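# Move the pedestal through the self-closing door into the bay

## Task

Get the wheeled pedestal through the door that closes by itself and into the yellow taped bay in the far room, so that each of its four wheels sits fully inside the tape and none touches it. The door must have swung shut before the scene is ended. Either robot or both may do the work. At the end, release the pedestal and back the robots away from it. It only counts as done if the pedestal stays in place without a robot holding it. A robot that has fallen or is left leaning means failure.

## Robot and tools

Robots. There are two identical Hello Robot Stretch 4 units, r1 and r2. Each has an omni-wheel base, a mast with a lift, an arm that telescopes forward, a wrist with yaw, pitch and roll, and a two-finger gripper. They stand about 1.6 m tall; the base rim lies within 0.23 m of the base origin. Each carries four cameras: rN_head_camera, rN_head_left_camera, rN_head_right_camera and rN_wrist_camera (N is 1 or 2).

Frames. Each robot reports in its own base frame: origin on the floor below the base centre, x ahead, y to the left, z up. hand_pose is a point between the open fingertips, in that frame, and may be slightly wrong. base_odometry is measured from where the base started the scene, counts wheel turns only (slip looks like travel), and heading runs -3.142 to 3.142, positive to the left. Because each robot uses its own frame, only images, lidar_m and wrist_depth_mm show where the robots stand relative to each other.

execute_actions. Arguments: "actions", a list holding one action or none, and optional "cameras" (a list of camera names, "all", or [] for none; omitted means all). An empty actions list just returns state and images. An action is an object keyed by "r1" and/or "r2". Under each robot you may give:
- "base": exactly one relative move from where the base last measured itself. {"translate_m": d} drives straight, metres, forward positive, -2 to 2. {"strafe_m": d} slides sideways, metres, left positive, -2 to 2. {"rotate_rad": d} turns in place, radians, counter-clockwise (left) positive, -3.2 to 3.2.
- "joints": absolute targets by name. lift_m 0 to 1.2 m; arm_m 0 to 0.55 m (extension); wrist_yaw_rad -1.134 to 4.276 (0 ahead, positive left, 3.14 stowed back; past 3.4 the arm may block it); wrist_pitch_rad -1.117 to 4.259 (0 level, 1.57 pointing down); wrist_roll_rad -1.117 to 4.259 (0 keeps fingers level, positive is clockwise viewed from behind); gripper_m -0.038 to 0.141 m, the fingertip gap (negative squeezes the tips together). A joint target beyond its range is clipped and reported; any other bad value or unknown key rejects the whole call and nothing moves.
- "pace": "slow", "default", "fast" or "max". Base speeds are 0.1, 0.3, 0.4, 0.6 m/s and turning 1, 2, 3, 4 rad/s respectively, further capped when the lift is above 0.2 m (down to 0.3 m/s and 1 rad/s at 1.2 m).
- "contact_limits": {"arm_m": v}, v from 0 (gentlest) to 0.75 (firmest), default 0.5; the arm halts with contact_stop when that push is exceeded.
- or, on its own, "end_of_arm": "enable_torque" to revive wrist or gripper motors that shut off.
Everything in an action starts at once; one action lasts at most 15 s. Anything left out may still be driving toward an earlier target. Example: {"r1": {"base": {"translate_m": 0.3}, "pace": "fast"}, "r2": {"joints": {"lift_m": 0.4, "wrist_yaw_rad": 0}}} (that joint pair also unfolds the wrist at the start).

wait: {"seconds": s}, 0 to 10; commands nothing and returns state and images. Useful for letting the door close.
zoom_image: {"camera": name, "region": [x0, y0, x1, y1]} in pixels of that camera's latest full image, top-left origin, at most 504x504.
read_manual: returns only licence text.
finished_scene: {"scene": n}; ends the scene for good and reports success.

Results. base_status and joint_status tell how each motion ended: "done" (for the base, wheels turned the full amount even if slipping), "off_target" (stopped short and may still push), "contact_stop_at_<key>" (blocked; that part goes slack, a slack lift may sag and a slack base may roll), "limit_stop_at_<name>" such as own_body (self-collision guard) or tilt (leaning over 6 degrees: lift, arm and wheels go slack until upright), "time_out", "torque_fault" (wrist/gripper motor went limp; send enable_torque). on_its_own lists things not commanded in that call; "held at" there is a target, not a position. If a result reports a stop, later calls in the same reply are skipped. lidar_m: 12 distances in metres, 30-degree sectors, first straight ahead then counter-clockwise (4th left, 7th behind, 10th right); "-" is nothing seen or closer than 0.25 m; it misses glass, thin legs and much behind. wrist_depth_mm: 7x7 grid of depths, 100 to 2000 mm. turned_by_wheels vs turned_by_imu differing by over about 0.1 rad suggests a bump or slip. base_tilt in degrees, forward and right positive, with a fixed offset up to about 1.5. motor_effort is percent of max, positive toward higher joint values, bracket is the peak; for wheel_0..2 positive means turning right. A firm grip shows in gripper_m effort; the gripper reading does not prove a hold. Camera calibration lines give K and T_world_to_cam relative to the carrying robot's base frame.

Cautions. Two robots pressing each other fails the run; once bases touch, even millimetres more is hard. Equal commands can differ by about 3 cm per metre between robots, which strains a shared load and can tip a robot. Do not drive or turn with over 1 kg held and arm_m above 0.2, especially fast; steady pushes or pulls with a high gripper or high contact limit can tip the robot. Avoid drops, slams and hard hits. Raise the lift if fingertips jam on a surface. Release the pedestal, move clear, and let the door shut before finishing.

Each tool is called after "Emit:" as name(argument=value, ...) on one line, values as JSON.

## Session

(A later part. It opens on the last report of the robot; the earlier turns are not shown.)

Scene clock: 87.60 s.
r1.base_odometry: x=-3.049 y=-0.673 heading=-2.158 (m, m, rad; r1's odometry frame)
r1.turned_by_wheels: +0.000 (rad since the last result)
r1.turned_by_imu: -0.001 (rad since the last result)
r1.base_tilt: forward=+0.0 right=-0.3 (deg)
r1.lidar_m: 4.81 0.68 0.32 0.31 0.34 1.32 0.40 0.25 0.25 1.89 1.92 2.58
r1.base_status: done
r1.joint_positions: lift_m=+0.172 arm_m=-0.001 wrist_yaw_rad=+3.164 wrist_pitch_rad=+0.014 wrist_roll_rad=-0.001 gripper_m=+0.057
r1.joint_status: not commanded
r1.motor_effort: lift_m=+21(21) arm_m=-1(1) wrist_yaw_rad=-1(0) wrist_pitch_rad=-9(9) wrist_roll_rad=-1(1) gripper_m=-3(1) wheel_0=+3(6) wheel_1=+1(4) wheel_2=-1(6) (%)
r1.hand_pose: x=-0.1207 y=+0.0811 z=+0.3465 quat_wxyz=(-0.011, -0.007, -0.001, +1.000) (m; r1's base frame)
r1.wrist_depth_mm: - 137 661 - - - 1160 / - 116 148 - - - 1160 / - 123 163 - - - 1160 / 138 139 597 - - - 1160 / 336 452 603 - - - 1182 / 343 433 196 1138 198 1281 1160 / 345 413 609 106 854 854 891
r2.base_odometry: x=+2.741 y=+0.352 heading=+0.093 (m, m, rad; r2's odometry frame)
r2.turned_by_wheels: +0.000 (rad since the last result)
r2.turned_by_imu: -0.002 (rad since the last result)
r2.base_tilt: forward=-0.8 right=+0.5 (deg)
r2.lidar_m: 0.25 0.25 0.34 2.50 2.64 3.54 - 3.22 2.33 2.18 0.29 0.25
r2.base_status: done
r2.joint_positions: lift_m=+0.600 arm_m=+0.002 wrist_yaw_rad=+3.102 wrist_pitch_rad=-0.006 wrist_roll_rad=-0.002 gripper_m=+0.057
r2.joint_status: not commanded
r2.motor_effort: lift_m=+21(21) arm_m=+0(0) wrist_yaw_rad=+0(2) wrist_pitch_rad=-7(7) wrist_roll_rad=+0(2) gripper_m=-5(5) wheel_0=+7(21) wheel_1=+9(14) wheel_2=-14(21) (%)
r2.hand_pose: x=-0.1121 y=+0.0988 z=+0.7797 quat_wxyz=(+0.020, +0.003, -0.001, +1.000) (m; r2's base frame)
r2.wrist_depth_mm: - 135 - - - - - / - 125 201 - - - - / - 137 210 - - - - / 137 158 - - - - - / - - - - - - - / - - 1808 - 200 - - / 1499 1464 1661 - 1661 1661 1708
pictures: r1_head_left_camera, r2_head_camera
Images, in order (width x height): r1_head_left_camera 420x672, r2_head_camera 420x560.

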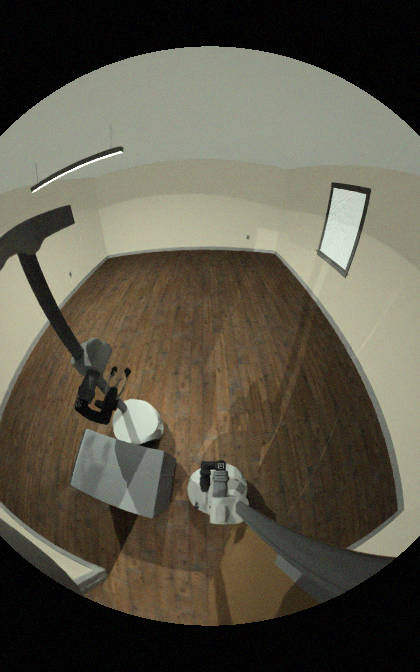

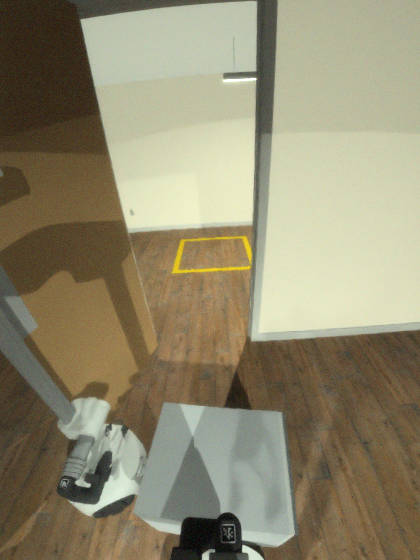

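Emit:
execute_actions(actions=[{"r2":{"base":{"translate_m":-0.04}}}], cameras=[])

Emit:
execute_actions(actions=[{"r2":{"base":{"strafe_m":-0.07}}}], cameras=[])

Emit:
execute_actions(actions=[{"r2":{"base":{"rotate_rad":0.18}}}], cameras=[])

Emit:
execute_actions(actions=[{"r2":{"base":{"translate_m":0.3},"pace":"slow"}}], cameras=["r1_head_left_camera","r2_head_camera"])

Scene clock: 95.00 s.
r1.base_odometry: x=-3.049 y=-0.673 heading=-2.158 (m, m, rad; r1's odometry frame)
r1.turned_by_wheels: +0.000 (rad since the last result)
r1.turned_by_imu: -0.001 (rad since the last result)
r1.base_tilt: forward=-0.2 right=-0.3 (deg)
r1.lidar_m: 4.82 0.67 0.32 0.31 0.33 1.32 0.41 0.25 0.25 1.88 1.95 2.57
r1.base_status: not commanded
r1.joint_positions: lift_m=+0.172 arm_m=-0.001 wrist_yaw_rad=+3.164 wrist_pitch_rad=+0.014 wrist_roll_rad=-0.001 gripper_m=+0.057
r1.joint_status: not commanded
r1.motor_effort: lift_m=+21(21) arm_m=-1(1) wrist_yaw_rad=-1(1) wrist_pitch_rad=-7(7) wrist_roll_rad=+0(2) gripper_m=-4(3) wheel_0=+3(3) wheel_1=+1(1) wheel_2=-2(1) (%)
r1.hand_pose: x=-0.1207 y=+0.0811 z=+0.3465 quat_wxyz=(-0.011, -0.007, -0.001, +1.000) (m; r1's base frame)
r1.wrist_depth_mm: - 137 654 - - - 1160 / - 116 147 - - - 1160 / - 123 164 - - - 1138 / 139 139 603 - - - 1160 / 336 455 603 - - - 1160 / 343 433 196 1182 197 1255 1160 / 345 413 603 106 866 866 891
r2.base_odometry: x=+2.701 y=+0.349 heading=+0.093 (m, m, rad; r2's odometry frame)
r2.turned_by_wheels: +0.000 (rad since the last result)
r2.turned_by_imu: -0.001 (rad since the last result)
r2.base_tilt: forward=-0.8 right=+0.5 (deg)
r2.lidar_m: 0.25 0.26 0.40 2.52 2.64 3.57 - 3.22 2.33 2.20 2.22 0.25
r2.base_status: done
r2.joint_positions: lift_m=+0.600 arm_m=+0.002 wrist_yaw_rad=+3.102 wrist_pitch_rad=-0.006 wrist_roll_rad=-0.002 gripper_m=+0.057
r2.joint_status: not commanded
r2.motor_effort: lift_m=+21(21) arm_m=+0(0) wrist_yaw_rad=+1(0) wrist_pitch_rad=-6(7) wrist_roll_rad=+2(1) gripper_m=-5(5) wheel_0=-3(6) wheel_1=-4(8) wheel_2=+4(13) (%)
r2.hand_pose: x=-0.1121 y=+0.0988 z=+0.7797 quat_wxyz=(+0.020, +0.003, -0.001, +1.000) (m; r2's base frame)
r2.wrist_depth_mm: - 135 - - - - - / - 125 202 - - - - / - 137 209 - - - - / 138 158 - - - - - / - - - - - - - / - - 1863 - 200 - - / 1464 1464 1618 - 1618 1618 1708
pictures: none
No camera images: the call's "cameras" was empty. Leave "cameras" out to get every camera's image.

Scene clock: 96.27 s.
r1.base_odometry: x=-3.049 y=-0.673 heading=-2.158 (m, m, rad; r1's odometry frame)
r1.turned_by_wheels: +0.000 (rad since the last result)
r1.turned_by_imu: +0.000 (rad since the last result)
r1.base_tilt: forward=+0.1 right=-0.4 (deg)
r1.lidar_m: 4.82 0.76 0.32 0.31 0.35 1.33 0.40 0.25 0.25 1.88 1.96 2.57
r1.base_status: not commanded
r1.joint_positions: lift_m=+0.172 arm_m=-0.001 wrist_yaw_rad=+3.164 wrist_pitch_rad=+0.014 wrist_roll_rad=-0.001 gripper_m=+0.057
r1.joint_status: not commanded
r1.motor_effort: lift_m=+21(21) arm_m=-1(1) wrist_yaw_rad=-1(1) wrist_pitch_rad=-6(8) wrist_roll_rad=-3(1) gripper_m=-3(0) wheel_0=+3(3) wheel_1=+1(1) wheel_2=-2(2) (%)
r1.hand_pose: x=-0.1207 y=+0.0811 z=+0.3465 quat_wxyz=(-0.011, -0.007, -0.001, +1.000) (m; r1's base frame)
r1.wrist_depth_mm: - 137 654 - - - 1160 / - 116 148 - - - 1160 / - 123 164 - - - 1160 / 138 139 597 - - - 1182 / 338 452 609 - - - 1182 / 345 430 196 1138 197 1308 1138 / 343 410 615 106 878 866 904
r2.base_odometry: x=+2.708 y=+0.279 heading=+0.093 (m, m, rad; r2's odometry frame)
r2.turned_by_wheels: +0.000 (rad since the last result)
r2.turned_by_imu: +0.000 (rad since the last result)
r2.base_tilt: forward=-0.8 right=+0.5 (deg)
r2.lidar_m: 0.25 0.26 0.40 2.59 2.69 3.69 - 3.13 2.27 2.14 2.22 0.25
r2.base_status: done
r2.joint_positions: lift_m=+0.600 arm_m=+0.002 wrist_yaw_rad=+3.102 wrist_pitch_rad=-0.006 wrist_roll_rad=-0.002 gripper_m=+0.057
r2.joint_status: not commanded
r2.motor_effort: lift_m=+21(21) arm_m=+0(0) wrist_yaw_rad=+3(0) wrist_pitch_rad=-9(7) wrist_roll_rad=+1(0) gripper_m=-4(5) wheel_0=+2(11) wheel_1=-3(13) wheel_2=+0(3) (%)
r2.hand_pose: x=-0.1121 y=+0.0988 z=+0.7797 quat_wxyz=(+0.020, +0.003, -0.001, +1.000) (m; r2's base frame)
r2.wrist_depth_mm: - 135 - - - - - / - 125 202 - - - - / - 137 209 - - - - / 138 157 - - - - - / - - - - - - - / - - 1863 - 200 - - / 1464 1464 1618 - 1661 1661 1708
pictures: none
No camera images: the call's "cameras" was empty. Leave "cameras" out to get every camera's image.

Scene clock: 97.13 s.
r1.base_odometry: x=-3.049 y=-0.673 heading=-2.158 (m, m, rad; r1's odometry frame)
r1.turned_by_wheels: +0.000 (rad since the last result)
r1.turned_by_imu: +0.000 (rad since the last result)
r1.base_tilt: forward=-0.1 right=-0.3 (deg)
r1.lidar_m: 4.82 0.75 0.34 0.31 0.34 1.33 0.40 0.25 0.25 1.89 1.95 2.56
r1.base_status: not commanded
r1.joint_positions: lift_m=+0.172 arm_m=-0.001 wrist_yaw_rad=+3.164 wrist_pitch_rad=+0.014 wrist_roll_rad=-0.001 gripper_m=+0.057
r1.joint_status: not commanded
r1.motor_effort: lift_m=+21(21) arm_m=-1(1) wrist_yaw_rad=-1(0) wrist_pitch_rad=-7(8) wrist_roll_rad=-2(2) gripper_m=-2(4) wheel_0=+3(3) wheel_1=+1(1) wheel_2=-2(2) (%)
r1.hand_pose: x=-0.1207 y=+0.0811 z=+0.3465 quat_wxyz=(-0.011, -0.007, -0.001, +1.000) (m; r1's base frame)
r1.wrist_depth_mm: - 137 661 - - - 1160 / - 116 148 - - - 1160 / - 123 164 - - - 1160 / 138 139 603 - - - 1182 / 338 452 603 - - - 1160 / 345 433 196 1160 198 1281 1182 / 343 410 603 106 866 854 891
r2.base_odometry: x=+2.708 y=+0.279 heading=+0.272 (m, m, rad; r2's odometry frame)
r2.turned_by_wheels: +0.179 (rad since the last result)
r2.turned_by_imu: +0.180 (rad since the last result)
r2.base_tilt: forward=-0.8 right=+0.5 (deg)
r2.lidar_m: 0.25 0.31 0.69 2.56 2.86 4.32 - 2.67 2.18 2.14 1.89 0.25
r2.base_status: done
r2.joint_positions: lift_m=+0.600 arm_m=+0.002 wrist_yaw_rad=+3.102 wrist_pitch_rad=-0.006 wrist_roll_rad=-0.002 gripper_m=+0.057
r2.joint_status: not commanded
r2.motor_effort: lift_m=+21(21) arm_m=+0(0) wrist_yaw_rad=-1(2) wrist_pitch_rad=-8(7) wrist_roll_rad=-1(2) gripper_m=-4(5) wheel_0=-2(10) wheel_1=-2(11) wheel_2=-4(10) (%)
r2.hand_pose: x=-0.1121 y=+0.0988 z=+0.7797 quat_wxyz=(+0.020, +0.003, -0.001, +1.000) (m; r2's base frame)
r2.wrist_depth_mm: - 135 - - - - - / - 125 201 - - - - / - 137 209 - - - - / 137 157 - - - - - / - - - - - - - / - - 1921 - 200 - - / 1464 1464 1661 - 1618 1661 1708
pictures: none
No camera images: the call's "cameras" was empty. Leave "cameras" out to get every camera's image.

Scene clock: 101.40 s.
r1.base_odometry: x=-3.049 y=-0.673 heading=-2.158 (m, m, rad; r1's odometry frame)
r1.turned_by_wheels: +0.000 (rad since the last result)
r1.turned_by_imu: -0.001 (rad since the last result)
r1.base_tilt: forward=-0.2 right=-0.3 (deg)
r1.lidar_m: 4.83 4.30 0.48 0.27 0.30 0.38 0.42 0.25 0.25 1.90 1.93 2.56
r1.base_status: not commanded
r1.joint_positions: lift_m=+0.172 arm_m=-0.001 wrist_yaw_rad=+3.164 wrist_pitch_rad=+0.014 wrist_roll_rad=-0.001 gripper_m=+0.057
r1.joint_status: not commanded
r1.motor_effort: lift_m=+21(21) arm_m=-1(1) wrist_yaw_rad=-1(1) wrist_pitch_rad=-8(7) wrist_roll_rad=-1(0) gripper_m=-4(3) wheel_0=+3(3) wheel_1=+1(1) wheel_2=-2(2) (%)
r1.hand_pose: x=-0.1207 y=+0.0811 z=+0.3465 quat_wxyz=(-0.011, -0.007, -0.001, +1.000) (m; r1's base frame)
r1.wrist_depth_mm: - 137 654 - - - 1160 / - 116 148 - - - 310 / - 123 164 - - 382 291 / 138 139 597 - - 382 290 / 336 455 603 - - 377 289 / 345 430 196 1160 198 375 285 / 343 413 603 106 866 334 289
r2.base_odometry: x=+2.996 y=+0.359 heading=+0.272 (m, m, rad; r2's odometry frame)
r2.turned_by_wheels: +0.000 (rad since the last result)
r2.turned_by_imu: -0.001 (rad since the last result)
r2.base_tilt: forward=-0.8 right=+0.5 (deg)
r2.lidar_m: 0.25 0.25 0.33 0.56 2.86 4.39 - 2.73 2.22 2.19 0.26 0.25
r2.base_status: done
r2.joint_positions: lift_m=+0.600 arm_m=+0.002 wrist_yaw_rad=+3.102 wrist_pitch_rad=-0.006 wrist_roll_rad=-0.002 gripper_m=+0.057
r2.joint_status: not commanded
r2.motor_effort: lift_m=+21(21) arm_m=+0(0) wrist_yaw_rad=+2(1) wrist_pitch_rad=-8(7) wrist_roll_rad=-3(0) gripper_m=-5(5) wheel_0=+5(11) wheel_1=+8(14) wheel_2=-15(22) (%)
r2.hand_pose: x=-0.1121 y=+0.0988 z=+0.7797 quat_wxyz=(+0.020, +0.003, -0.001, +1.000) (m; r2's base frame)
r2.wrist_depth_mm: - 135 - - - - - / - 125 201 - - - - / - 137 209 - - - - / 137 157 - - - - - / - - - - - - - / - - 1863 - 200 - - / 1464 1430 1618 - 1618 1661 1708
pictures: r1_head_left_camera, r2_head_camera
Images, in order (width x height): r1_head_left_camera 420x672, r2_head_camera 420x560.

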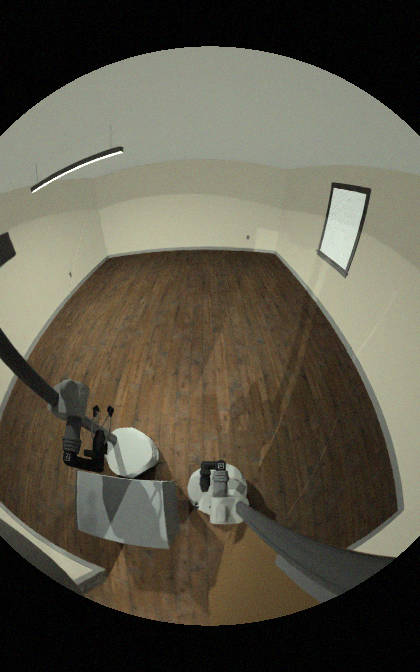

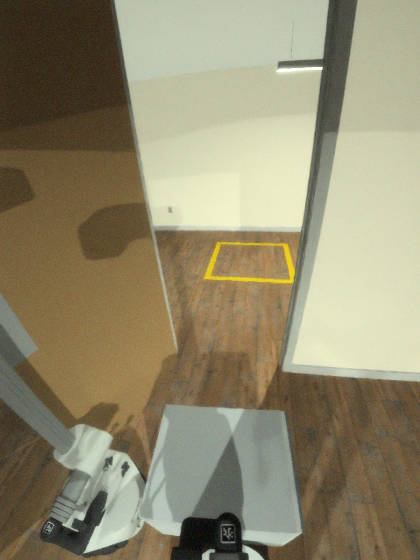

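Emit:
execute_actions(actions=[{"r2":{"base":{"translate_m":0.3},"pace":"slow"}}], cameras=["r2_head_left_camera","r2_head_camera"])

Scene clock: 108.20 s.
r1.base_odometry: x=-3.049 y=-0.673 heading=-2.158 (m, m, rad; r1's odometry frame)
r1.turned_by_wheels: +0.000 (rad since the last result)
r1.turned_by_imu: -0.001 (rad since the last result)
r1.base_tilt: forward=+0.0 right=-0.3 (deg)
r1.lidar_m: 4.82 4.29 2.99 0.39 0.34 0.36 0.42 0.25 0.25 1.89 1.95 2.57
r1.base_status: not commanded
r1.joint_positions: lift_m=+0.172 arm_m=-0.001 wrist_yaw_rad=+3.164 wrist_pitch_rad=+0.014 wrist_roll_rad=-0.001 gripper_m=+0.057
r1.joint_status: not commanded
r1.motor_effort: lift_m=+21(21) arm_m=-1(1) wrist_yaw_rad=+0(0) wrist_pitch_rad=-7(8) wrist_roll_rad=+0(3) gripper_m=-1(2) wheel_0=+3(3) wheel_1=+1(1) wheel_2=-2(1) (%)
r1.hand_pose: x=-0.1207 y=+0.0811 z=+0.3465 quat_wxyz=(-0.011, -0.007, -0.001, +1.000) (m; r1's base frame)
r1.wrist_depth_mm: - 137 654 - - - 1160 / - 116 148 - - - 1160 / - 123 163 - 517 357 343 / 138 139 597 - 521 357 345 / 340 452 603 1983 480 357 347 / 345 433 196 1078 197 353 351 / 345 410 609 106 504 336 353
r2.base_odometry: x=+3.284 y=+0.440 heading=+0.273 (m, m, rad; r2's odometry frame)
r2.turned_by_wheels: +0.001 (rad since the last result)
r2.turned_by_imu: -0.001 (rad since the last result)
r2.base_tilt: forward=-0.8 right=+0.5 (deg)
r2.lidar_m: 0.25 0.25 0.29 0.39 2.78 4.32 - 2.83 2.25 2.23 0.30 0.25
r2.base_status: done
r2.joint_positions: lift_m=+0.600 arm_m=+0.002 wrist_yaw_rad=+3.102 wrist_pitch_rad=-0.006 wrist_roll_rad=-0.002 gripper_m=+0.057
r2.joint_status: not commanded
r2.motor_effort: lift_m=+21(21) arm_m=+0(0) wrist_yaw_rad=+1(3) wrist_pitch_rad=-8(8) wrist_roll_rad=-2(0) gripper_m=-5(4) wheel_0=+15(18) wheel_1=+12(12) wheel_2=-14(21) (%)
r2.hand_pose: x=-0.1121 y=+0.0988 z=+0.7797 quat_wxyz=(+0.020, +0.003, -0.001, +1.000) (m; r2's base frame)
r2.wrist_depth_mm: - 135 - - - - - / - 125 201 - - - - / - 137 209 - - - - / 138 158 - - - - - / - - - - - - - / - - 1921 - 200 - - / 1499 1464 1618 - 1618 1618 1756
pictures: r2_head_camera, r2_head_left_camera
Images, in order (width x height): r2_head_camera 420x560, r2_head_left_camera 420x672.

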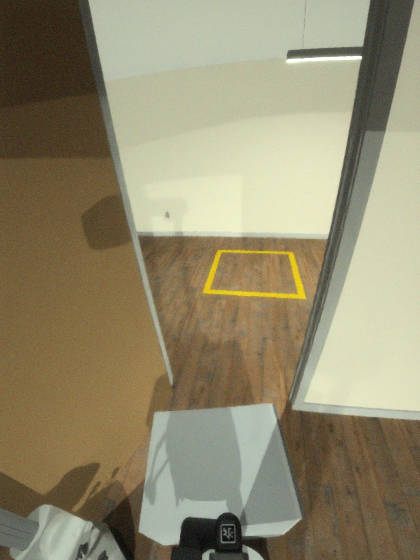

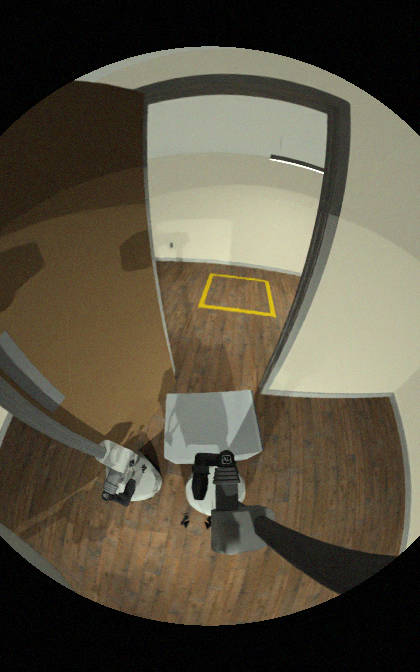

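Emit:
execute_actions(actions=[{"r2":{"base":{"translate_m":-0.03}}}], cameras=[])

Emit:
execute_actions(actions=[{"r2":{"base":{"strafe_m":0.08}}}], cameras=[])

Emit:
execute_actions(actions=[{"r2":{"base":{"rotate_rad":-0.17},"pace":"slow"}}], cameras=[])

Emit:
execute_actions(actions=[{"r2":{"base":{"translate_m":0.25},"pace":"slow"}}], cameras=["r2_head_left_camera","r2_head_camera"])

Scene clock: 113.27 s.
r1.base_odometry: x=-3.049 y=-0.673 heading=-2.158 (m, m, rad; r1's odometry frame)
r1.turned_by_wheels: +0.000 (rad since the last result)
r1.turned_by_imu: -0.001 (rad since the last result)
r1.base_tilt: forward=+0.0 right=-0.2 (deg)
r1.lidar_m: 4.83 4.27 3.01 0.38 0.33 0.35 0.39 0.25 0.25 1.90 1.95 2.55
r1.base_status: not commanded
r1.joint_positions: lift_m=+0.172 arm_m=-0.001 wrist_yaw_rad=+3.164 wrist_pitch_rad=+0.014 wrist_roll_rad=-0.001 gripper_m=+0.057
r1.joint_status: not commanded
r1.motor_effort: lift_m=+21(21) arm_m=-1(1) wrist_yaw_rad=+0(1) wrist_pitch_rad=-7(9) wrist_roll_rad=+0(1) gripper_m=-3(0) wheel_0=+4(3) wheel_1=+1(1) wheel_2=-2(2) (%)
r1.hand_pose: x=-0.1207 y=+0.0811 z=+0.3465 quat_wxyz=(-0.011, -0.007, -0.001, +1.000) (m; r1's base frame)
r1.wrist_depth_mm: - 137 661 - - - 1160 / - 116 148 - - - 1160 / - 123 164 - 521 359 343 / 138 139 603 - 517 359 345 / 338 449 603 1983 480 355 347 / 343 433 196 1078 197 351 351 / 345 410 609 106 508 338 353
r2.base_odometry: x=+3.255 y=+0.432 heading=+0.272 (m, m, rad; r2's odometry frame)
r2.turned_by_wheels: +0.000 (rad since the last result)
r2.turned_by_imu: -0.001 (rad since the last result)
r2.base_tilt: forward=-0.8 right=+0.5 (deg)
r2.lidar_m: 0.25 0.25 0.32 0.39 2.79 4.34 - 2.80 2.27 2.23 1.20 0.25
r2.base_status: done
r2.joint_positions: lift_m=+0.600 arm_m=+0.002 wrist_yaw_rad=+3.102 wrist_pitch_rad=-0.006 wrist_roll_rad=-0.002 gripper_m=+0.057
r2.joint_status: not commanded
r2.motor_effort: lift_m=+21(21) arm_m=+0(0) wrist_yaw_rad=-1(1) wrist_pitch_rad=-7(6) wrist_roll_rad=-2(0) gripper_m=-5(6) wheel_0=-3(12) wheel_1=-4(7) wheel_2=+2(15) (%)
r2.hand_pose: x=-0.1121 y=+0.0988 z=+0.7797 quat_wxyz=(+0.020, +0.003, -0.001, +1.000) (m; r2's base frame)
r2.wrist_depth_mm: - 135 - - - - - / - 125 201 - - - - / - 137 209 - - - - / 138 157 - - - - - / - - - - - - - / - - 1863 - 200 - - / 1464 1464 1661 - 1618 1576 1708
pictures: none
No camera images: the call's "cameras" was empty. Leave "cameras" out to get every camera's image.

Scene clock: 114.60 s.
r1.base_odometry: x=-3.049 y=-0.673 heading=-2.158 (m, m, rad; r1's odometry frame)
r1.turned_by_wheels: +0.000 (rad since the last result)
r1.turned_by_imu: +0.000 (rad since the last result)
r1.base_tilt: forward=-0.1 right=-0.4 (deg)
r1.lidar_m: 4.81 4.28 0.41 0.31 0.32 0.36 0.41 0.25 0.25 1.89 1.92 2.57
r1.base_status: not commanded
r1.joint_positions: lift_m=+0.172 arm_m=-0.001 wrist_yaw_rad=+3.164 wrist_pitch_rad=+0.014 wrist_roll_rad=-0.001 gripper_m=+0.057
r1.joint_status: not commanded
r1.motor_effort: lift_m=+21(21) arm_m=-1(1) wrist_yaw_rad=-1(1) wrist_pitch_rad=-8(8) wrist_roll_rad=-1(0) gripper_m=-3(0) wheel_0=+4(3) wheel_1=+1(1) wheel_2=-2(1) (%)
r1.hand_pose: x=-0.1207 y=+0.0811 z=+0.3465 quat_wxyz=(-0.011, -0.007, -0.001, +1.000) (m; r1's base frame)
r1.wrist_depth_mm: - 137 661 - - - 1160 / - 116 148 - - - 1138 / - 123 164 - 521 359 342 / 138 139 597 - 517 357 343 / 338 452 609 1983 484 359 349 / 343 433 196 1060 196 355 351 / 343 413 609 106 504 338 355
r2.base_odometry: x=+3.234 y=+0.509 heading=+0.273 (m, m, rad; r2's odometry frame)
r2.turned_by_wheels: +0.000 (rad since the last result)
r2.turned_by_imu: +0.000 (rad since the last result)
r2.base_tilt: forward=-0.8 right=+0.6 (deg)
r2.lidar_m: 0.25 0.25 0.34 0.31 2.70 4.23 - 2.88 2.32 2.30 0.38 0.25
r2.base_status: done
r2.joint_positions: lift_m=+0.600 arm_m=+0.002 wrist_yaw_rad=+3.102 wrist_pitch_rad=-0.006 wrist_roll_rad=-0.002 gripper_m=+0.057
r2.joint_status: not commanded
r2.motor_effort: lift_m=+21(21) arm_m=+0(0) wrist_yaw_rad=+2(0) wrist_pitch_rad=-7(7) wrist_roll_rad=-1(0) gripper_m=-5(5) wheel_0=-3(10) wheel_1=+4(12) wheel_2=+0(3) (%)
r2.hand_pose: x=-0.1121 y=+0.0988 z=+0.7797 quat_wxyz=(+0.020, +0.003, -0.001, +1.000) (m; r2's base frame)
r2.wrist_depth_mm: - 135 - - - - - / - 125 201 - - - - / - 137 209 - - - - / 138 158 - - - - - / - - - - - - - / - - 1863 - 200 - - / 1464 1464 1618 - 1618 1661 1756
pictures: none
No camera images: the call's "cameras" was empty. Leave "cameras" out to get every camera's image.

Scene clock: 115.70 s.
r1.base_odometry: x=-3.049 y=-0.673 heading=-2.158 (m, m, rad; r1's odometry frame)
r1.turned_by_wheels: +0.000 (rad since the last result)
r1.turned_by_imu: +0.000 (rad since the last result)
r1.base_tilt: forward=-0.2 right=-0.2 (deg)
r1.lidar_m: 4.82 4.29 0.42 0.31 0.32 0.36 0.42 0.25 0.25 1.90 1.94 2.58
r1.base_status: not commanded
r1.joint_positions: lift_m=+0.172 arm_m=-0.001 wrist_yaw_rad=+3.164 wrist_pitch_rad=+0.014 wrist_roll_rad=-0.001 gripper_m=+0.057
r1.joint_status: not commanded
r1.motor_effort: lift_m=+21(21) arm_m=-1(1) wrist_yaw_rad=-1(1) wrist_pitch_rad=-8(8) wrist_roll_rad=-1(2) gripper_m=-4(0) wheel_0=+3(3) wheel_1=+1(1) wheel_2=-2(1) (%)
r1.hand_pose: x=-0.1207 y=+0.0811 z=+0.3465 quat_wxyz=(-0.011, -0.007, -0.001, +1.000) (m; r1's base frame)
r1.wrist_depth_mm: - 137 661 - - - 1160 / - 116 148 - - - 1138 / - 123 164 - 521 357 342 / 138 139 597 - 521 359 345 / 336 452 609 1983 484 357 347 / 343 430 196 1060 198 353 349 / 343 413 609 106 504 338 355
r2.base_odometry: x=+3.234 y=+0.509 heading=+0.104 (m, m, rad; r2's odometry frame)
r2.turned_by_wheels: -0.169 (rad since the last result)
r2.turned_by_imu: -0.170 (rad since the last result)
r2.base_tilt: forward=-0.8 right=+0.5 (deg)
r2.lidar_m: 0.25 0.25 0.26 0.30 0.36 3.42 - 3.34 2.42 2.31 1.41 0.25
r2.base_status: done
r2.joint_positions: lift_m=+0.600 arm_m=+0.002 wrist_yaw_rad=+3.102 wrist_pitch_rad=-0.006 wrist_roll_rad=-0.002 gripper_m=+0.057
r2.joint_status: not commanded
r2.motor_effort: lift_m=+21(21) arm_m=+0(0) wrist_yaw_rad=+1(2) wrist_pitch_rad=-7(7) wrist_roll_rad=+2(1) gripper_m=-5(6) wheel_0=+4(7) wheel_1=+5(10) wheel_2=+6(10) (%)
r2.hand_pose: x=-0.1121 y=+0.0988 z=+0.7797 quat_wxyz=(+0.020, +0.003, -0.001, +1.000) (m; r2's base frame)
r2.wrist_depth_mm: - 135 - - - - - / - 125 202 - - - - / - 137 210 - - - - / 138 157 - - - - - / - - - - - - - / - - 1863 - 200 - - / 1499 1464 1618 - 1661 1618 1756
pictures: none
No camera images: the call's "cameras" was empty. Leave "cameras" out to get every camera's image.

Scene clock: 119.50 s.
r1.base_odometry: x=-3.049 y=-0.673 heading=-2.158 (m, m, rad; r1's odometry frame)
r1.turned_by_wheels: +0.000 (rad since the last result)
r1.turned_by_imu: -0.001 (rad since the last result)
r1.base_tilt: forward=-0.2 right=-0.2 (deg)
r1.lidar_m: 4.82 4.29 3.01 0.42 0.38 0.46 0.41 0.25 0.25 1.89 1.95 2.57
r1.base_status: not commanded
r1.joint_positions: lift_m=+0.172 arm_m=-0.001 wrist_yaw_rad=+3.164 wrist_pitch_rad=+0.014 wrist_roll_rad=-0.001 gripper_m=+0.057
r1.joint_status: not commanded
r1.motor_effort: lift_m=+21(21) arm_m=-1(1) wrist_yaw_rad=+0(1) wrist_pitch_rad=-8(8) wrist_roll_rad=-2(1) gripper_m=-3(3) wheel_0=+3(3) wheel_1=+1(1) wheel_2=-2(2) (%)
r1.hand_pose: x=-0.1207 y=+0.0811 z=+0.3465 quat_wxyz=(-0.011, -0.007, -0.001, +1.000) (m; r1's base frame)
r1.wrist_depth_mm: - 137 661 - - - 1160 / - 116 147 - - - 1138 / - 123 164 - 569 603 1160 / 138 139 603 976 569 597 634 / 338 452 603 960 569 603 634 / 345 430 196 831 198 597 627 / 343 410 609 106 574 439 418
r2.base_odometry: x=+3.482 y=+0.535 heading=+0.104 (m, m, rad; r2's odometry frame)
r2.turned_by_wheels: +0.001 (rad since the last result)
r2.turned_by_imu: +0.002 (rad since the last result)
r2.base_tilt: forward=-0.8 right=+0.5 (deg)
r2.lidar_m: 0.25 0.25 0.26 0.40 0.38 0.51 - 3.37 2.39 2.31 1.07 0.25
r2.base_status: done
r2.joint_positions: lift_m=+0.600 arm_m=+0.002 wrist_yaw_rad=+3.102 wrist_pitch_rad=-0.006 wrist_roll_rad=-0.002 gripper_m=+0.057
r2.joint_status: not commanded
r2.motor_effort: lift_m=+21(21) arm_m=+0(0) wrist_yaw_rad=+0(2) wrist_pitch_rad=-8(8) wrist_roll_rad=-2(1) gripper_m=-5(5) wheel_0=+11(17) wheel_1=+11(14) wheel_2=-13(25) (%)
r2.hand_pose: x=-0.1121 y=+0.0988 z=+0.7797 quat_wxyz=(+0.020, +0.003, -0.001, +1.000) (m; r2's base frame)
r2.wrist_depth_mm: - 135 - - - - - / - 125 202 - - - - / - 137 209 - - - - / 137 157 - - - - - / - - - - - - - / - - 1863 - 200 - - / 1464 1464 1618 - 1708 1618 1708
pictures: r2_head_camera, r2_head_left_camera
Images, in order (width x height): r2_head_camera 420x560, r2_head_left_camera 420x672.

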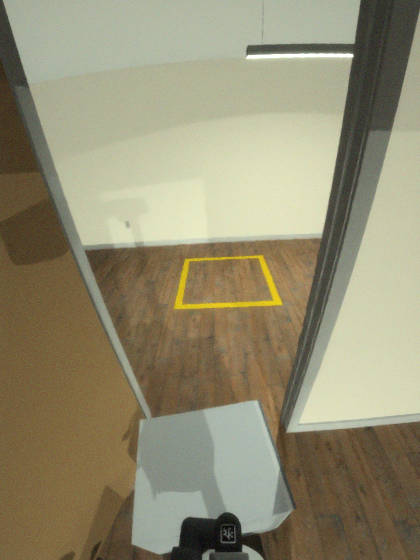

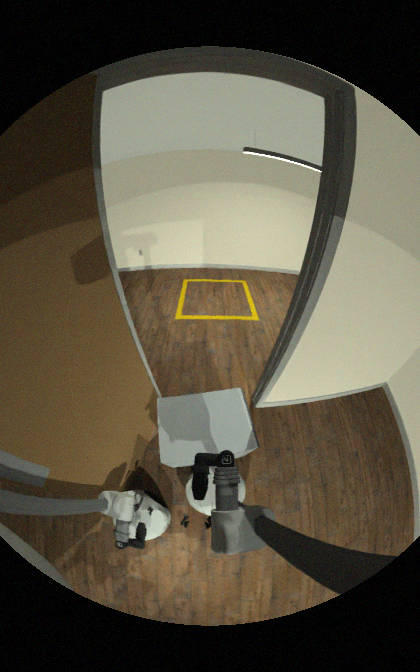

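Emit:
execute_actions(actions=[{"r2":{"base":{"translate_m":-0.02}}}], cameras=[])

Emit:
execute_actions(actions=[{"r2":{"base":{"strafe_m":0.08},"pace":"slow"}}], cameras=[])

Emit:
execute_actions(actions=[{"r2":{"base":{"rotate_rad":-0.08},"pace":"slow"}}], cameras=[])

Emit:
execute_actions(actions=[{"r2":{"base":{"translate_m":0.18},"pace":"slow"}}], cameras=["r2_head_left_camera","r2_head_camera"])

Scene clock: 126.60 s.
r1.base_odometry: x=-3.049 y=-0.673 heading=-2.158 (m, m, rad; r1's odometry frame)
r1.turned_by_wheels: +0.000 (rad since the last result)
r1.turned_by_imu: -0.001 (rad since the last result)
r1.base_tilt: forward=-0.1 right=-0.3 (deg)
r1.lidar_m: 4.83 4.30 2.99 0.40 0.37 0.46 0.40 0.25 0.26 1.90 1.95 2.55
r1.base_status: not commanded
r1.joint_positions: lift_m=+0.172 arm_m=-0.001 wrist_yaw_rad=+3.164 wrist_pitch_rad=+0.014 wrist_roll_rad=-0.001 gripper_m=+0.057
r1.joint_status: not commanded
r1.motor_effort: lift_m=+21(21) arm_m=-1(1) wrist_yaw_rad=+0(1) wrist_pitch_rad=-7(8) wrist_roll_rad=+0(2) gripper_m=-2(3) wheel_0=+4(3) wheel_1=+1(1) wheel_2=-2(2) (%)
r1.hand_pose: x=-0.1207 y=+0.0811 z=+0.3465 quat_wxyz=(-0.011, -0.007, -0.001, +1.000) (m; r1's base frame)
r1.wrist_depth_mm: - 137 654 - - - 1182 / - 115 148 - - - 1182 / - 123 164 - 574 603 1138 / 138 139 597 960 574 597 634 / 338 452 603 960 569 603 640 / 345 430 196 831 197 603 634 / 345 413 609 106 569 442 418
r2.base_odometry: x=+3.462 y=+0.533 heading=+0.104 (m, m, rad; r2's odometry frame)
r2.turned_by_wheels: -0.001 (rad since the last result)
r2.turned_by_imu: -0.001 (rad since the last result)
r2.base_tilt: forward=-0.8 right=+0.5 (deg)
r2.lidar_m: 0.25 0.25 0.26 0.39 0.33 3.49 - 3.33 2.41 2.28 1.06 0.25
r2.base_status: done
r2.joint_positions: lift_m=+0.600 arm_m=+0.002 wrist_yaw_rad=+3.102 wrist_pitch_rad=-0.006 wrist_roll_rad=-0.002 gripper_m=+0.057
r2.joint_status: not commanded
r2.motor_effort: lift_m=+21(21) arm_m=+0(0) wrist_yaw_rad=+1(1) wrist_pitch_rad=-8(7) wrist_roll_rad=+0(2) gripper_m=-5(5) wheel_0=-4(8) wheel_1=-4(10) wheel_2=+1(13) (%)
r2.hand_pose: x=-0.1121 y=+0.0988 z=+0.7797 quat_wxyz=(+0.020, +0.003, -0.001, +1.000) (m; r2's base frame)
r2.wrist_depth_mm: - 135 - - - - - / - 125 202 - - - - / - 137 209 - - - - / 138 157 - - - - - / - - - - - - - / - - 1921 - 200 - - / 1464 1464 1661 - 1661 1661 1756
pictures: none
No camera images: the call's "cameras" was empty. Leave "cameras" out to get every camera's image.

Scene clock: 128.53 s.
r1.base_odometry: x=-3.049 y=-0.673 heading=-2.158 (m, m, rad; r1's odometry frame)
r1.turned_by_wheels: +0.000 (rad since the last result)
r1.turned_by_imu: +0.000 (rad since the last result)
r1.base_tilt: forward=-0.1 right=-0.3 (deg)
r1.lidar_m: 4.82 4.31 3.01 0.33 0.30 0.33 0.39 0.25 0.25 1.89 1.94 2.55
r1.base_status: not commanded
r1.joint_positions: lift_m=+0.172 arm_m=-0.001 wrist_yaw_rad=+3.164 wrist_pitch_rad=+0.014 wrist_roll_rad=-0.001 gripper_m=+0.057
r1.joint_status: not commanded
r1.motor_effort: lift_m=+21(21) arm_m=-1(1) wrist_yaw_rad=-1(0) wrist_pitch_rad=-8(7) wrist_roll_rad=-1(2) gripper_m=-7(5) wheel_0=+3(3) wheel_1=+1(1) wheel_2=-2(2) (%)
r1.hand_pose: x=-0.1207 y=+0.0811 z=+0.3465 quat_wxyz=(-0.011, -0.007, -0.001, +1.000) (m; r1's base frame)
r1.wrist_depth_mm: - 137 661 - - - 1182 / - 116 148 - - - 1160 / - 123 163 - 574 609 1138 / 139 139 597 960 569 597 634 / 336 449 597 960 569 597 640 / 345 430 196 842 198 597 634 / 343 410 609 106 569 404 418
r2.base_odometry: x=+3.454 y=+0.612 heading=+0.104 (m, m, rad; r2's odometry frame)
r2.turned_by_wheels: +0.000 (rad since the last result)
r2.turned_by_imu: +0.000 (rad since the last result)
r2.base_tilt: forward=-0.8 right=+0.5 (deg)
r2.lidar_m: 0.25 0.25 0.28 0.33 0.30 0.35 - 3.45 2.51 2.38 0.38 0.25
r2.base_status: done
r2.joint_positions: lift_m=+0.600 arm_m=+0.002 wrist_yaw_rad=+3.102 wrist_pitch_rad=-0.006 wrist_roll_rad=-0.002 gripper_m=+0.057
r2.joint_status: not commanded
r2.motor_effort: lift_m=+21(21) arm_m=+0(0) wrist_yaw_rad=+2(0) wrist_pitch_rad=-7(6) wrist_roll_rad=+1(2) gripper_m=-5(4) wheel_0=-5(7) wheel_1=+4(9) wheel_2=+0(0) (%)
r2.hand_pose: x=-0.1121 y=+0.0988 z=+0.7797 quat_wxyz=(+0.020, +0.003, -0.001, +1.000) (m; r2's base frame)
r2.wrist_depth_mm: - 135 - - - - - / - 125 201 - - - - / - 137 209 - - - - / 138 157 - - - - - / - - - - - - - / - - 1863 - 200 - - / 1464 1464 1661 - 1661 1661 1756
pictures: none
No camera images: the call's "cameras" was empty. Leave "cameras" out to get every camera's image.

Scene clock: 129.40 s.
r1.base_odometry: x=-3.049 y=-0.673 heading=-2.158 (m, m, rad; r1's odometry frame)
r1.turned_by_wheels: +0.000 (rad since the last result)
r1.turned_by_imu: +0.000 (rad since the last result)
r1.base_tilt: forward=-0.2 right=-0.1 (deg)
r1.lidar_m: 4.83 4.28 3.02 0.34 0.28 0.32 0.39 0.25 0.25 1.89 1.96 2.56
r1.base_status: not commanded
r1.joint_positions: lift_m=+0.172 arm_m=-0.001 wrist_yaw_rad=+3.164 wrist_pitch_rad=+0.014 wrist_roll_rad=-0.001 gripper_m=+0.057
r1.joint_status: not commanded
r1.motor_effort: lift_m=+21(21) arm_m=-1(1) wrist_yaw_rad=+0(1) wrist_pitch_rad=-10(5) wrist_roll_rad=-1(1) gripper_m=-4(2) wheel_0=+3(3) wheel_1=+1(1) wheel_2=-2(2) (%)
r1.hand_pose: x=-0.1207 y=+0.0811 z=+0.3465 quat_wxyz=(-0.011, -0.007, -0.001, +1.000) (m; r1's base frame)
r1.wrist_depth_mm: - 137 661 - - - 1160 / - 116 148 - - - 1160 / - 123 163 - 574 603 1138 / 138 139 597 976 569 597 634 / 336 452 603 960 564 603 634 / 345 433 196 842 197 591 634 / 345 413 609 106 569 404 415
r2.base_odometry: x=+3.454 y=+0.612 heading=+0.025 (m, m, rad; r2's odometry frame)
r2.turned_by_wheels: -0.079 (rad since the last result)
r2.turned_by_imu: -0.080 (rad since the last result)
r2.base_tilt: forward=-0.8 right=+0.5 (deg)
r2.lidar_m: 0.25 0.25 0.25 0.36 0.25 0.35 - 3.77 2.56 2.39 1.15 0.25
r2.base_status: done
r2.joint_positions: lift_m=+0.600 arm_m=+0.002 wrist_yaw_rad=+3.102 wrist_pitch_rad=-0.006 wrist_roll_rad=-0.002 gripper_m=+0.057
r2.joint_status: not commanded
r2.motor_effort: lift_m=+21(21) arm_m=+0(0) wrist_yaw_rad=+0(1) wrist_pitch_rad=-7(8) wrist_roll_rad=+0(1) gripper_m=-5(5) wheel_0=+4(5) wheel_1=+4(10) wheel_2=+4(8) (%)
r2.hand_pose: x=-0.1121 y=+0.0988 z=+0.7797 quat_wxyz=(+0.020, +0.003, -0.001, +1.000) (m; r2's base frame)
r2.wrist_depth_mm: - 135 - - - - - / - 125 201 - - - - / - 137 210 - - - - / 137 157 - - - - - / - - - - - - - / - - 1863 - 200 - - / 1464 1499 1618 - 1661 1661 1756
pictures: none
No camera images: the call's "cameras" was empty. Leave "cameras" out to get every camera's image.

Scene clock: 132.47 s.
r1.base_odometry: x=-3.049 y=-0.673 heading=-2.158 (m, m, rad; r1's odometry frame)
r1.turned_by_wheels: +0.000 (rad since the last result)
r1.turned_by_imu: -0.001 (rad since the last result)
r1.base_tilt: forward=-0.1 right=-0.3 (deg)
r1.lidar_m: 4.82 4.29 2.99 2.84 0.41 0.42 0.39 0.25 0.25 1.88 1.95 2.57
r1.base_status: not commanded
r1.joint_positions: lift_m=+0.172 arm_m=-0.001 wrist_yaw_rad=+3.164 wrist_pitch_rad=+0.014 wrist_roll_rad=-0.001 gripper_m=+0.057
r1.joint_status: not commanded
r1.motor_effort: lift_m=+21(21) arm_m=-1(1) wrist_yaw_rad=-1(1) wrist_pitch_rad=-8(7) wrist_roll_rad=+0(1) gripper_m=-2(4) wheel_0=+3(3) wheel_1=+1(1) wheel_2=-2(2) (%)
r1.hand_pose: x=-0.1207 y=+0.0811 z=+0.3465 quat_wxyz=(-0.011, -0.007, -0.001, +1.000) (m; r1's base frame)
r1.wrist_depth_mm: - 137 661 - - - 1160 / - 116 148 - - - 1160 / - 123 163 1078 - - 1160 / 138 139 597 960 750 788 820 / 338 452 609 960 750 788 842 / 343 433 196 788 197 603 603 / 343 410 609 106 585 433 421
r2.base_odometry: x=+3.633 y=+0.617 heading=+0.025 (m, m, rad; r2's odometry frame)
r2.turned_by_wheels: +0.000 (rad since the last result)
r2.turned_by_imu: +0.000 (rad since the last result)
r2.base_tilt: forward=-0.8 right=+0.5 (deg)
r2.lidar_m: 0.25 0.25 0.28 0.50 0.43 0.43 - 3.73 2.54 2.39 0.88 0.25
r2.base_status: done
r2.joint_positions: lift_m=+0.600 arm_m=+0.002 wrist_yaw_rad=+3.102 wrist_pitch_rad=-0.006 wrist_roll_rad=-0.002 gripper_m=+0.057
r2.joint_status: not commanded
r2.motor_effort: lift_m=+21(20) arm_m=+0(0) wrist_yaw_rad=+1(2) wrist_pitch_rad=-7(8) wrist_roll_rad=+2(1) gripper_m=-5(5) wheel_0=+11(16) wheel_1=+9(19) wheel_2=-14(23) (%)
r2.hand_pose: x=-0.1121 y=+0.0988 z=+0.7797 quat_wxyz=(+0.020, +0.003, -0.001, +1.000) (m; r2's base frame)
r2.wrist_depth_mm: - 135 - - - - - / - 125 201 - - - - / - 137 209 - - - - / 138 157 - - - - - / - - - - - - - / - - 1863 - 200 - - / 1499 1499 1618 - 1618 1618 539
pictures: r2_head_camera, r2_head_left_camera
Images, in order (width x height): r2_head_camera 420x560, r2_head_left_camera 420x672.

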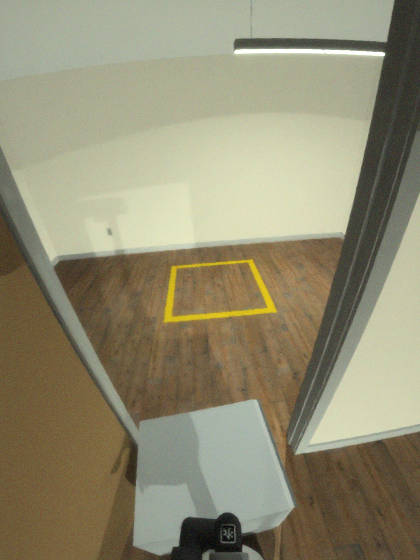

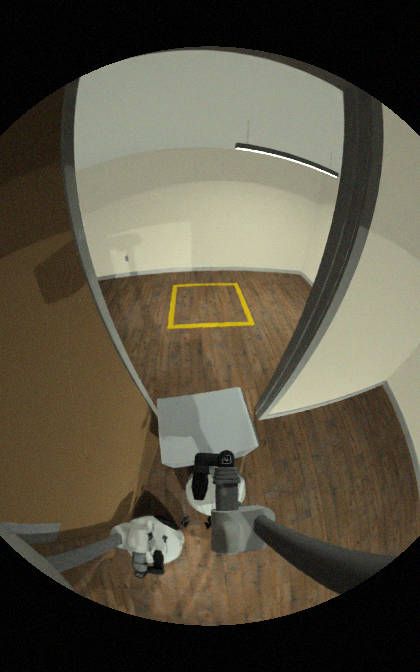

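Emit:
execute_actions(actions=[{"r2":{"base":{"translate_m":-0.04}}}], cameras=[])

Emit:
execute_actions(actions=[{"r2":{"base":{"strafe_m":0.13},"pace":"slow"}}], cameras=[])

Emit:
execute_actions(actions=[{"r2":{"base":{"translate_m":0.12},"pace":"slow"}}], cameras=["r2_head_left_camera","r2_head_camera","r1_wrist_camera"])

Scene clock: 139.93 s.
r1.base_odometry: x=-3.049 y=-0.673 heading=-2.158 (m, m, rad; r1's odometry frame)
r1.turned_by_wheels: +0.000 (rad since the last result)
r1.turned_by_imu: -0.001 (rad since the last result)
r1.base_tilt: forward=+0.0 right=-0.2 (deg)
r1.lidar_m: 4.83 4.29 3.00 2.84 0.38 0.40 0.40 0.25 0.25 1.90 1.96 2.57
r1.base_status: not commanded
r1.joint_positions: lift_m=+0.172 arm_m=-0.001 wrist_yaw_rad=+3.164 wrist_pitch_rad=+0.014 wrist_roll_rad=-0.001 gripper_m=+0.057
r1.joint_status: not commanded
r1.motor_effort: lift_m=+21(21) arm_m=-1(1) wrist_yaw_rad=-1(1) wrist_pitch_rad=-8(7) wrist_roll_rad=-1(2) gripper_m=-1(2) wheel_0=+3(3) wheel_1=+1(1) wheel_2=-1(2) (%)
r1.hand_pose: x=-0.1207 y=+0.0811 z=+0.3465 quat_wxyz=(-0.011, -0.007, -0.001, +1.000) (m; r1's base frame)
r1.wrist_depth_mm: - 137 654 - - - 1160 / - 116 148 - - - 1160 / - 123 164 1078 - - 1182 / 138 139 603 960 759 788 831 / 340 449 609 960 759 788 820 / 343 433 197 798 198 597 609 / 345 410 615 106 741 418 421
r2.base_odometry: x=+3.593 y=+0.616 heading=+0.025 (m, m, rad; r2's odometry frame)
r2.turned_by_wheels: +0.000 (rad since the last result)
r2.turned_by_imu: -0.001 (rad since the last result)
r2.base_tilt: forward=-0.8 right=+0.5 (deg)
r2.lidar_m: 0.26 0.25 0.28 0.48 0.38 0.38 - 3.73 2.54 2.39 0.92 0.28
r2.base_status: done
r2.joint_positions: lift_m=+0.600 arm_m=+0.002 wrist_yaw_rad=+3.102 wrist_pitch_rad=-0.006 wrist_roll_rad=-0.002 gripper_m=+0.057
r2.joint_status: not commanded
r2.motor_effort: lift_m=+21(21) arm_m=+0(0) wrist_yaw_rad=+2(1) wrist_pitch_rad=-7(9) wrist_roll_rad=-1(0) gripper_m=-4(5) wheel_0=-4(11) wheel_1=-5(7) wheel_2=+3(14) (%)
r2.hand_pose: x=-0.1121 y=+0.0988 z=+0.7797 quat_wxyz=(+0.020, +0.003, -0.001, +1.000) (m; r2's base frame)
r2.wrist_depth_mm: - 135 - - - - - / - 125 201 - - - - / - 137 210 - - - - / 137 157 - - - - - / - - - - - - - / - - 1921 - 200 - - / 1464 1464 1661 - 1661 1661 1618
pictures: none
No camera images: the call's "cameras" was empty. Leave "cameras" out to get every camera's image.

Scene clock: 142.37 s.
r1.base_odometry: x=-3.049 y=-0.673 heading=-2.158 (m, m, rad; r1's odometry frame)
r1.turned_by_wheels: +0.000 (rad since the last result)
r1.turned_by_imu: -0.001 (rad since the last result)
r1.base_tilt: forward=-0.2 right=-0.4 (deg)
r1.lidar_m: 4.84 4.28 3.01 2.83 0.33 0.30 0.40 0.25 0.25 1.90 1.96 2.57
r1.base_status: not commanded
r1.joint_positions: lift_m=+0.172 arm_m=-0.001 wrist_yaw_rad=+3.164 wrist_pitch_rad=+0.014 wrist_roll_rad=-0.001 gripper_m=+0.057
r1.joint_status: not commanded
r1.motor_effort: lift_m=+21(21) arm_m=-1(1) wrist_yaw_rad=-1(1) wrist_pitch_rad=-8(8) wrist_roll_rad=+0(0) gripper_m=-3(2) wheel_0=+3(3) wheel_1=+1(1) wheel_2=-2(2) (%)
r1.hand_pose: x=-0.1207 y=+0.0811 z=+0.3465 quat_wxyz=(-0.011, -0.007, -0.001, +1.000) (m; r1's base frame)
r1.wrist_depth_mm: - 137 661 - - - 798 / - 115 148 - - - 798 / - 123 163 1060 - - 621 / 138 139 597 946 750 798 621 / 338 452 609 946 750 788 445 / 345 433 197 798 198 609 439 / 343 413 609 106 421 407 404
r2.base_odometry: x=+3.590 y=+0.746 heading=+0.025 (m, m, rad; r2's odometry frame)
r2.turned_by_wheels: +0.000 (rad since the last result)
r2.turned_by_imu: +0.000 (rad since the last result)
r2.base_tilt: forward=-0.8 right=+0.5 (deg)
r2.lidar_m: 0.25 0.25 0.37 0.38 0.34 0.30 0.44 3.92 2.70 2.51 0.43 0.25
r2.base_status: done
r2.joint_positions: lift_m=+0.600 arm_m=+0.002 wrist_yaw_rad=+3.102 wrist_pitch_rad=-0.006 wrist_roll_rad=-0.002 gripper_m=+0.057
r2.joint_status: not commanded
r2.motor_effort: lift_m=+21(20) arm_m=+0(0) wrist_yaw_rad=+1(0) wrist_pitch_rad=-8(7) wrist_roll_rad=+0(2) gripper_m=-5(5) wheel_0=-4(8) wheel_1=+4(10) wheel_2=+0(2) (%)
r2.hand_pose: x=-0.1121 y=+0.0988 z=+0.7797 quat_wxyz=(+0.020, +0.003, -0.001, +1.000) (m; r2's base frame)
r2.wrist_depth_mm: - 135 - - - - 421 / - 125 201 - - - 427 / - 137 210 - - - - / 137 157 - - - - - / - - - - - - - / - - 1921 - 200 - - / 1464 1430 1661 - 1661 469 1661
pictures: none
No camera images: the call's "cameras" was empty. Leave "cameras" out to get every camera's image.

Scene clock: 144.87 s.
r1.base_odometry: x=-3.049 y=-0.673 heading=-2.158 (m, m, rad; r1's odometry frame)
r1.turned_by_wheels: +0.000 (rad since the last result)
r1.turned_by_imu: -0.001 (rad since the last result)
r1.base_tilt: forward=-0.3 right=-0.2 (deg)
r1.lidar_m: 4.82 4.28 3.01 2.83 0.47 0.41 0.39 0.25 0.25 1.89 1.93 2.58
r1.base_status: not commanded
r1.joint_positions: lift_m=+0.172 arm_m=-0.001 wrist_yaw_rad=+3.164 wrist_pitch_rad=+0.014 wrist_roll_rad=-0.001 gripper_m=+0.057
r1.joint_status: not commanded
r1.motor_effort: lift_m=+21(21) arm_m=-1(1) wrist_yaw_rad=-1(1) wrist_pitch_rad=-7(8) wrist_roll_rad=-1(1) gripper_m=-6(7) wheel_0=+3(3) wheel_1=+1(1) wheel_2=-2(2) (%)
r1.hand_pose: x=-0.1207 y=+0.0811 z=+0.3465 quat_wxyz=(-0.011, -0.007, -0.001, +1.000) (m; r1's base frame)
r1.wrist_depth_mm: - 137 661 - - - 1138 / - 116 147 - - - 1160 / - 123 164 1060 - 866 1138 / 138 139 603 854 866 866 1182 / 338 452 603 878 866 866 1182 / 347 433 196 878 198 554 1182 / 343 413 609 106 488 452 492
r2.base_odometry: x=+3.709 y=+0.749 heading=+0.026 (m, m, rad; r2's odometry frame)
r2.turned_by_wheels: +0.001 (rad since the last result)
r2.turned_by_imu: +0.001 (rad since the last result)
r2.base_tilt: forward=-0.8 right=+0.6 (deg)
r2.lidar_m: 0.25 0.25 0.30 0.34 0.41 0.37 0.44 3.91 2.66 2.50 0.27 0.25
r2.base_status: done
r2.joint_positions: lift_m=+0.600 arm_m=+0.002 wrist_yaw_rad=+3.102 wrist_pitch_rad=-0.006 wrist_roll_rad=-0.002 gripper_m=+0.057
r2.joint_status: not commanded
r2.motor_effort: lift_m=+21(21) arm_m=+0(0) wrist_yaw_rad=+0(1) wrist_pitch_rad=-6(8) wrist_roll_rad=-1(0) gripper_m=-6(5) wheel_0=+12(16) wheel_1=+11(14) wheel_2=-14(22) (%)
r2.hand_pose: x=-0.1121 y=+0.0988 z=+0.7797 quat_wxyz=(+0.020, +0.003, -0.001, +1.000) (m; r2's base frame)
r2.wrist_depth_mm: - 135 - - - - 508 / - 125 201 - - - 488 / - 137 209 - - - 488 / 138 157 - - - - 484 / - - - - - - 469 / - - 1863 - 200 - 462 / 1499 1464 1618 - 741 559 462
pictures: r1_wrist_camera, r2_head_camera, r2_head_left_camera
camera_calibration (this result's frames):
r1_wrist_camera: T_world_to_cam=[[-0.00442036, 0.999705, 0.0238759, -0.0935386], [0.0461164, 0.0240545, -0.998646, 0.398994], [-0.998926, -0.0033133, -0.0462091, 0.126496], [0, 0, 0, 1]] pos_world=[0.107547, 0.0843325, 0.406533]
Images, in order (width x height): r1_wrist_camera 616x392, r2_head_camera 420x560, r2_head_left_camera 420x672.

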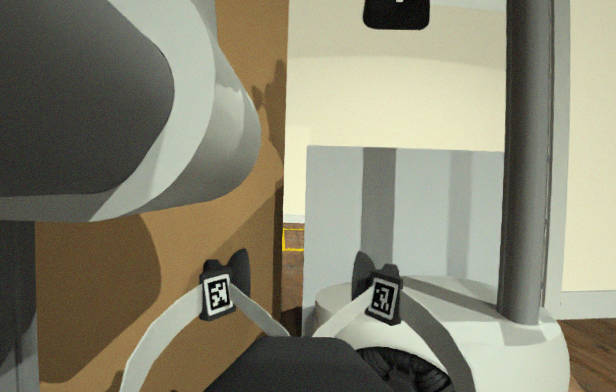

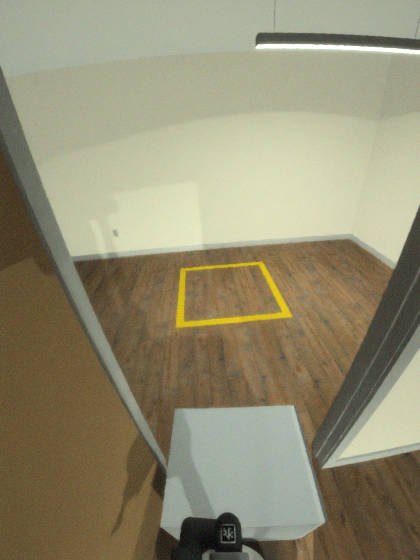

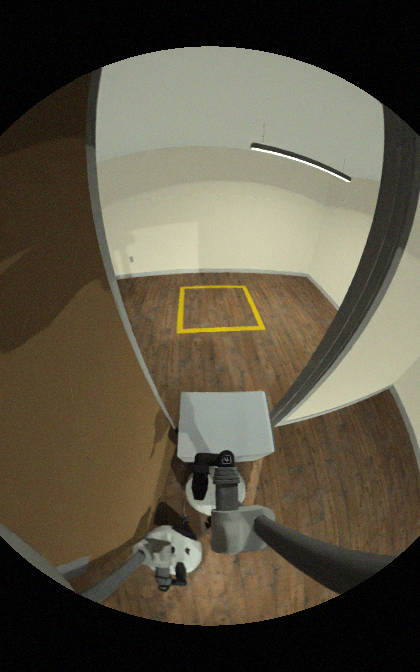

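Emit:
execute_actions(actions=[{"r2":{"base":{"rotate_rad":-0.11},"pace":"slow"}}], cameras=[])

Emit:
execute_actions(actions=[{"r2":{"base":{"translate_m":0.2},"pace":"slow"}}], cameras=["r2_head_camera","r1_wrist_camera"])

Scene clock: 148.40 s.
r1.base_odometry: x=-3.049 y=-0.673 heading=-2.158 (m, m, rad; r1's odometry frame)
r1.turned_by_wheels: +0.000 (rad since the last result)
r1.turned_by_imu: -0.001 (rad since the last result)
r1.base_tilt: forward=-0.2 right=-0.2 (deg)
r1.lidar_m: 4.82 4.27 3.02 2.81 0.47 0.39 0.40 0.25 0.25 1.88 1.94 2.56
r1.base_status: not commanded
r1.joint_positions: lift_m=+0.172 arm_m=-0.001 wrist_yaw_rad=+3.164 wrist_pitch_rad=+0.014 wrist_roll_rad=-0.001 gripper_m=+0.057
r1.joint_status: not commanded
r1.motor_effort: lift_m=+21(21) arm_m=-1(1) wrist_yaw_rad=-1(2) wrist_pitch_rad=-7(7) wrist_roll_rad=-1(0) gripper_m=+0(4) wheel_0=+3(3) wheel_1=+1(1) wheel_2=-2(1) (%)
r1.hand_pose: x=-0.1207 y=+0.0811 z=+0.3465 quat_wxyz=(-0.011, -0.007, -0.001, +1.000) (m; r1's base frame)
r1.wrist_depth_mm: - 137 654 - - - 1138 / - 116 147 - - - 1160 / - 123 163 1078 - 878 1182 / 138 139 597 866 866 854 1182 / 338 452 603 866 866 866 1160 / 343 430 196 866 198 549 1182 / 343 410 609 106 484 459 492
r2.base_odometry: x=+3.709 y=+0.749 heading=-0.083 (m, m, rad; r2's odometry frame)
r2.turned_by_wheels: -0.108 (rad since the last result)
r2.turned_by_imu: -0.109 (rad since the last result)
r2.base_tilt: forward=-0.8 right=+0.5 (deg)
r2.lidar_m: 0.25 0.25 0.27 0.32 0.39 0.38 0.45 4.53 2.80 2.49 0.37 0.25
r2.base_status: done
r2.joint_positions: lift_m=+0.600 arm_m=+0.002 wrist_yaw_rad=+3.102 wrist_pitch_rad=-0.006 wrist_roll_rad=-0.002 gripper_m=+0.057
r2.joint_status: not commanded
r2.motor_effort: lift_m=+21(21) arm_m=+0(0) wrist_yaw_rad=+1(1) wrist_pitch_rad=-5(7) wrist_roll_rad=+1(1) gripper_m=-5(5) wheel_0=+14(19) wheel_1=+10(13) wheel_2=-3(10) (%)
r2.hand_pose: x=-0.1121 y=+0.0988 z=+0.7797 quat_wxyz=(+0.020, +0.003, -0.001, +1.000) (m; r2's base frame)
r2.wrist_depth_mm: - 135 - - - 574 433 / - 125 201 - - 574 433 / - 137 209 - - 580 418 / 138 157 - - - 574 415 / - - - - - 580 407 / - - 1863 - 200 585 407 / 1464 1499 1576 - 615 517 404
pictures: none
No camera images: the call's "cameras" was empty. Leave "cameras" out to get every camera's image.

Scene clock: 151.67 s.
r1.base_odometry: x=-3.049 y=-0.673 heading=-2.158 (m, m, rad; r1's odometry frame)
r1.turned_by_wheels: +0.000 (rad since the last result)
r1.turned_by_imu: -0.001 (rad since the last result)
r1.base_tilt: forward=+0.0 right=-0.3 (deg)
r1.lidar_m: 4.82 4.28 2.99 2.84 1.48 0.59 0.39 0.25 0.25 1.89 1.93 2.55
r1.base_status: not commanded
r1.joint_positions: lift_m=+0.172 arm_m=-0.001 wrist_yaw_rad=+3.164 wrist_pitch_rad=+0.014 wrist_roll_rad=-0.001 gripper_m=+0.057
r1.joint_status: not commanded
r1.motor_effort: lift_m=+21(21) arm_m=-1(1) wrist_yaw_rad=-1(1) wrist_pitch_rad=-8(8) wrist_roll_rad=-1(2) gripper_m=-5(1) wheel_0=+3(3) wheel_1=+1(1) wheel_2=-2(1) (%)
r1.hand_pose: x=-0.1207 y=+0.0811 z=+0.3465 quat_wxyz=(-0.011, -0.007, -0.001, +1.000) (m; r1's base frame)
r1.wrist_depth_mm: - 137 661 - 991 - 1160 / - 116 148 - - - 1160 / - 123 164 - - - 1182 / 138 139 603 1098 1078 1025 1160 / 336 452 603 1098 1060 1008 1182 / 343 430 196 1078 197 683 1160 / 343 413 609 106 668 661 891
r2.base_odometry: x=+3.908 y=+0.733 heading=-0.082 (m, m, rad; r2's odometry frame)
r2.turned_by_wheels: +0.000 (rad since the last result)
r2.turned_by_imu: -0.001 (rad since the last result)
r2.base_tilt: forward=-0.8 right=+0.5 (deg)
r2.lidar_m: 0.25 0.25 0.34 0.32 0.35 0.57 0.59 4.50 2.76 2.46 0.29 0.25
r2.base_status: done
r2.joint_positions: lift_m=+0.600 arm_m=+0.002 wrist_yaw_rad=+3.102 wrist_pitch_rad=-0.006 wrist_roll_rad=-0.002 gripper_m=+0.057
r2.joint_status: not commanded
r2.motor_effort: lift_m=+21(21) arm_m=+0(0) wrist_yaw_rad=-2(0) wrist_pitch_rad=-7(8) wrist_roll_rad=-1(0) gripper_m=-5(5) wheel_0=+8(19) wheel_1=+10(15) wheel_2=-13(19) (%)
r2.hand_pose: x=-0.1121 y=+0.0988 z=+0.7797 quat_wxyz=(+0.020, +0.003, -0.001, +1.000) (m; r2's base frame)
r2.wrist_depth_mm: - 135 - - - 585 402 / - 125 201 - - 580 402 / - 137 209 - - 569 389 / 137 157 - - - 569 387 / - - - - - 559 377 / - - 1863 - 200 544 379 / 1464 1464 1618 - 732 480 373
pictures: r1_wrist_camera, r2_head_camera
camera_calibration (this result's frames):
r1_wrist_camera: T_world_to_cam=[[-0.00442035, 0.999705, 0.0238758, -0.0935386], [0.0461163, 0.0240544, -0.998646, 0.398994], [-0.998926, -0.00331331, -0.0462091, 0.126496], [0, 0, 0, 1]] pos_world=[0.107547, 0.0843325, 0.406533]
Images, in order (width x height): r1_wrist_camera 616x392, r2_head_camera 420x560.

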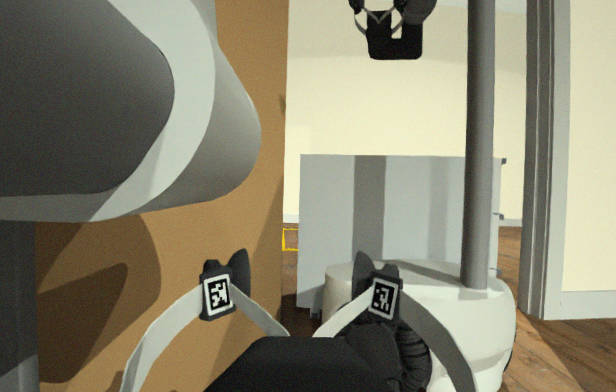

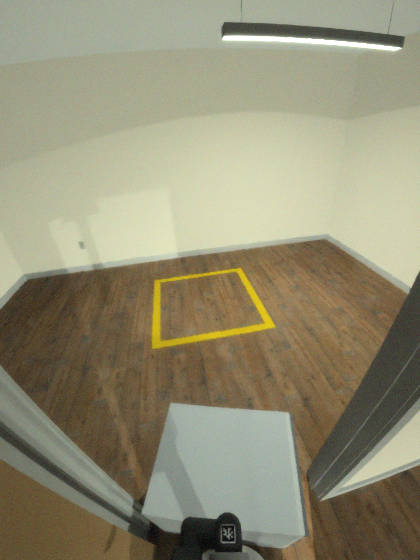

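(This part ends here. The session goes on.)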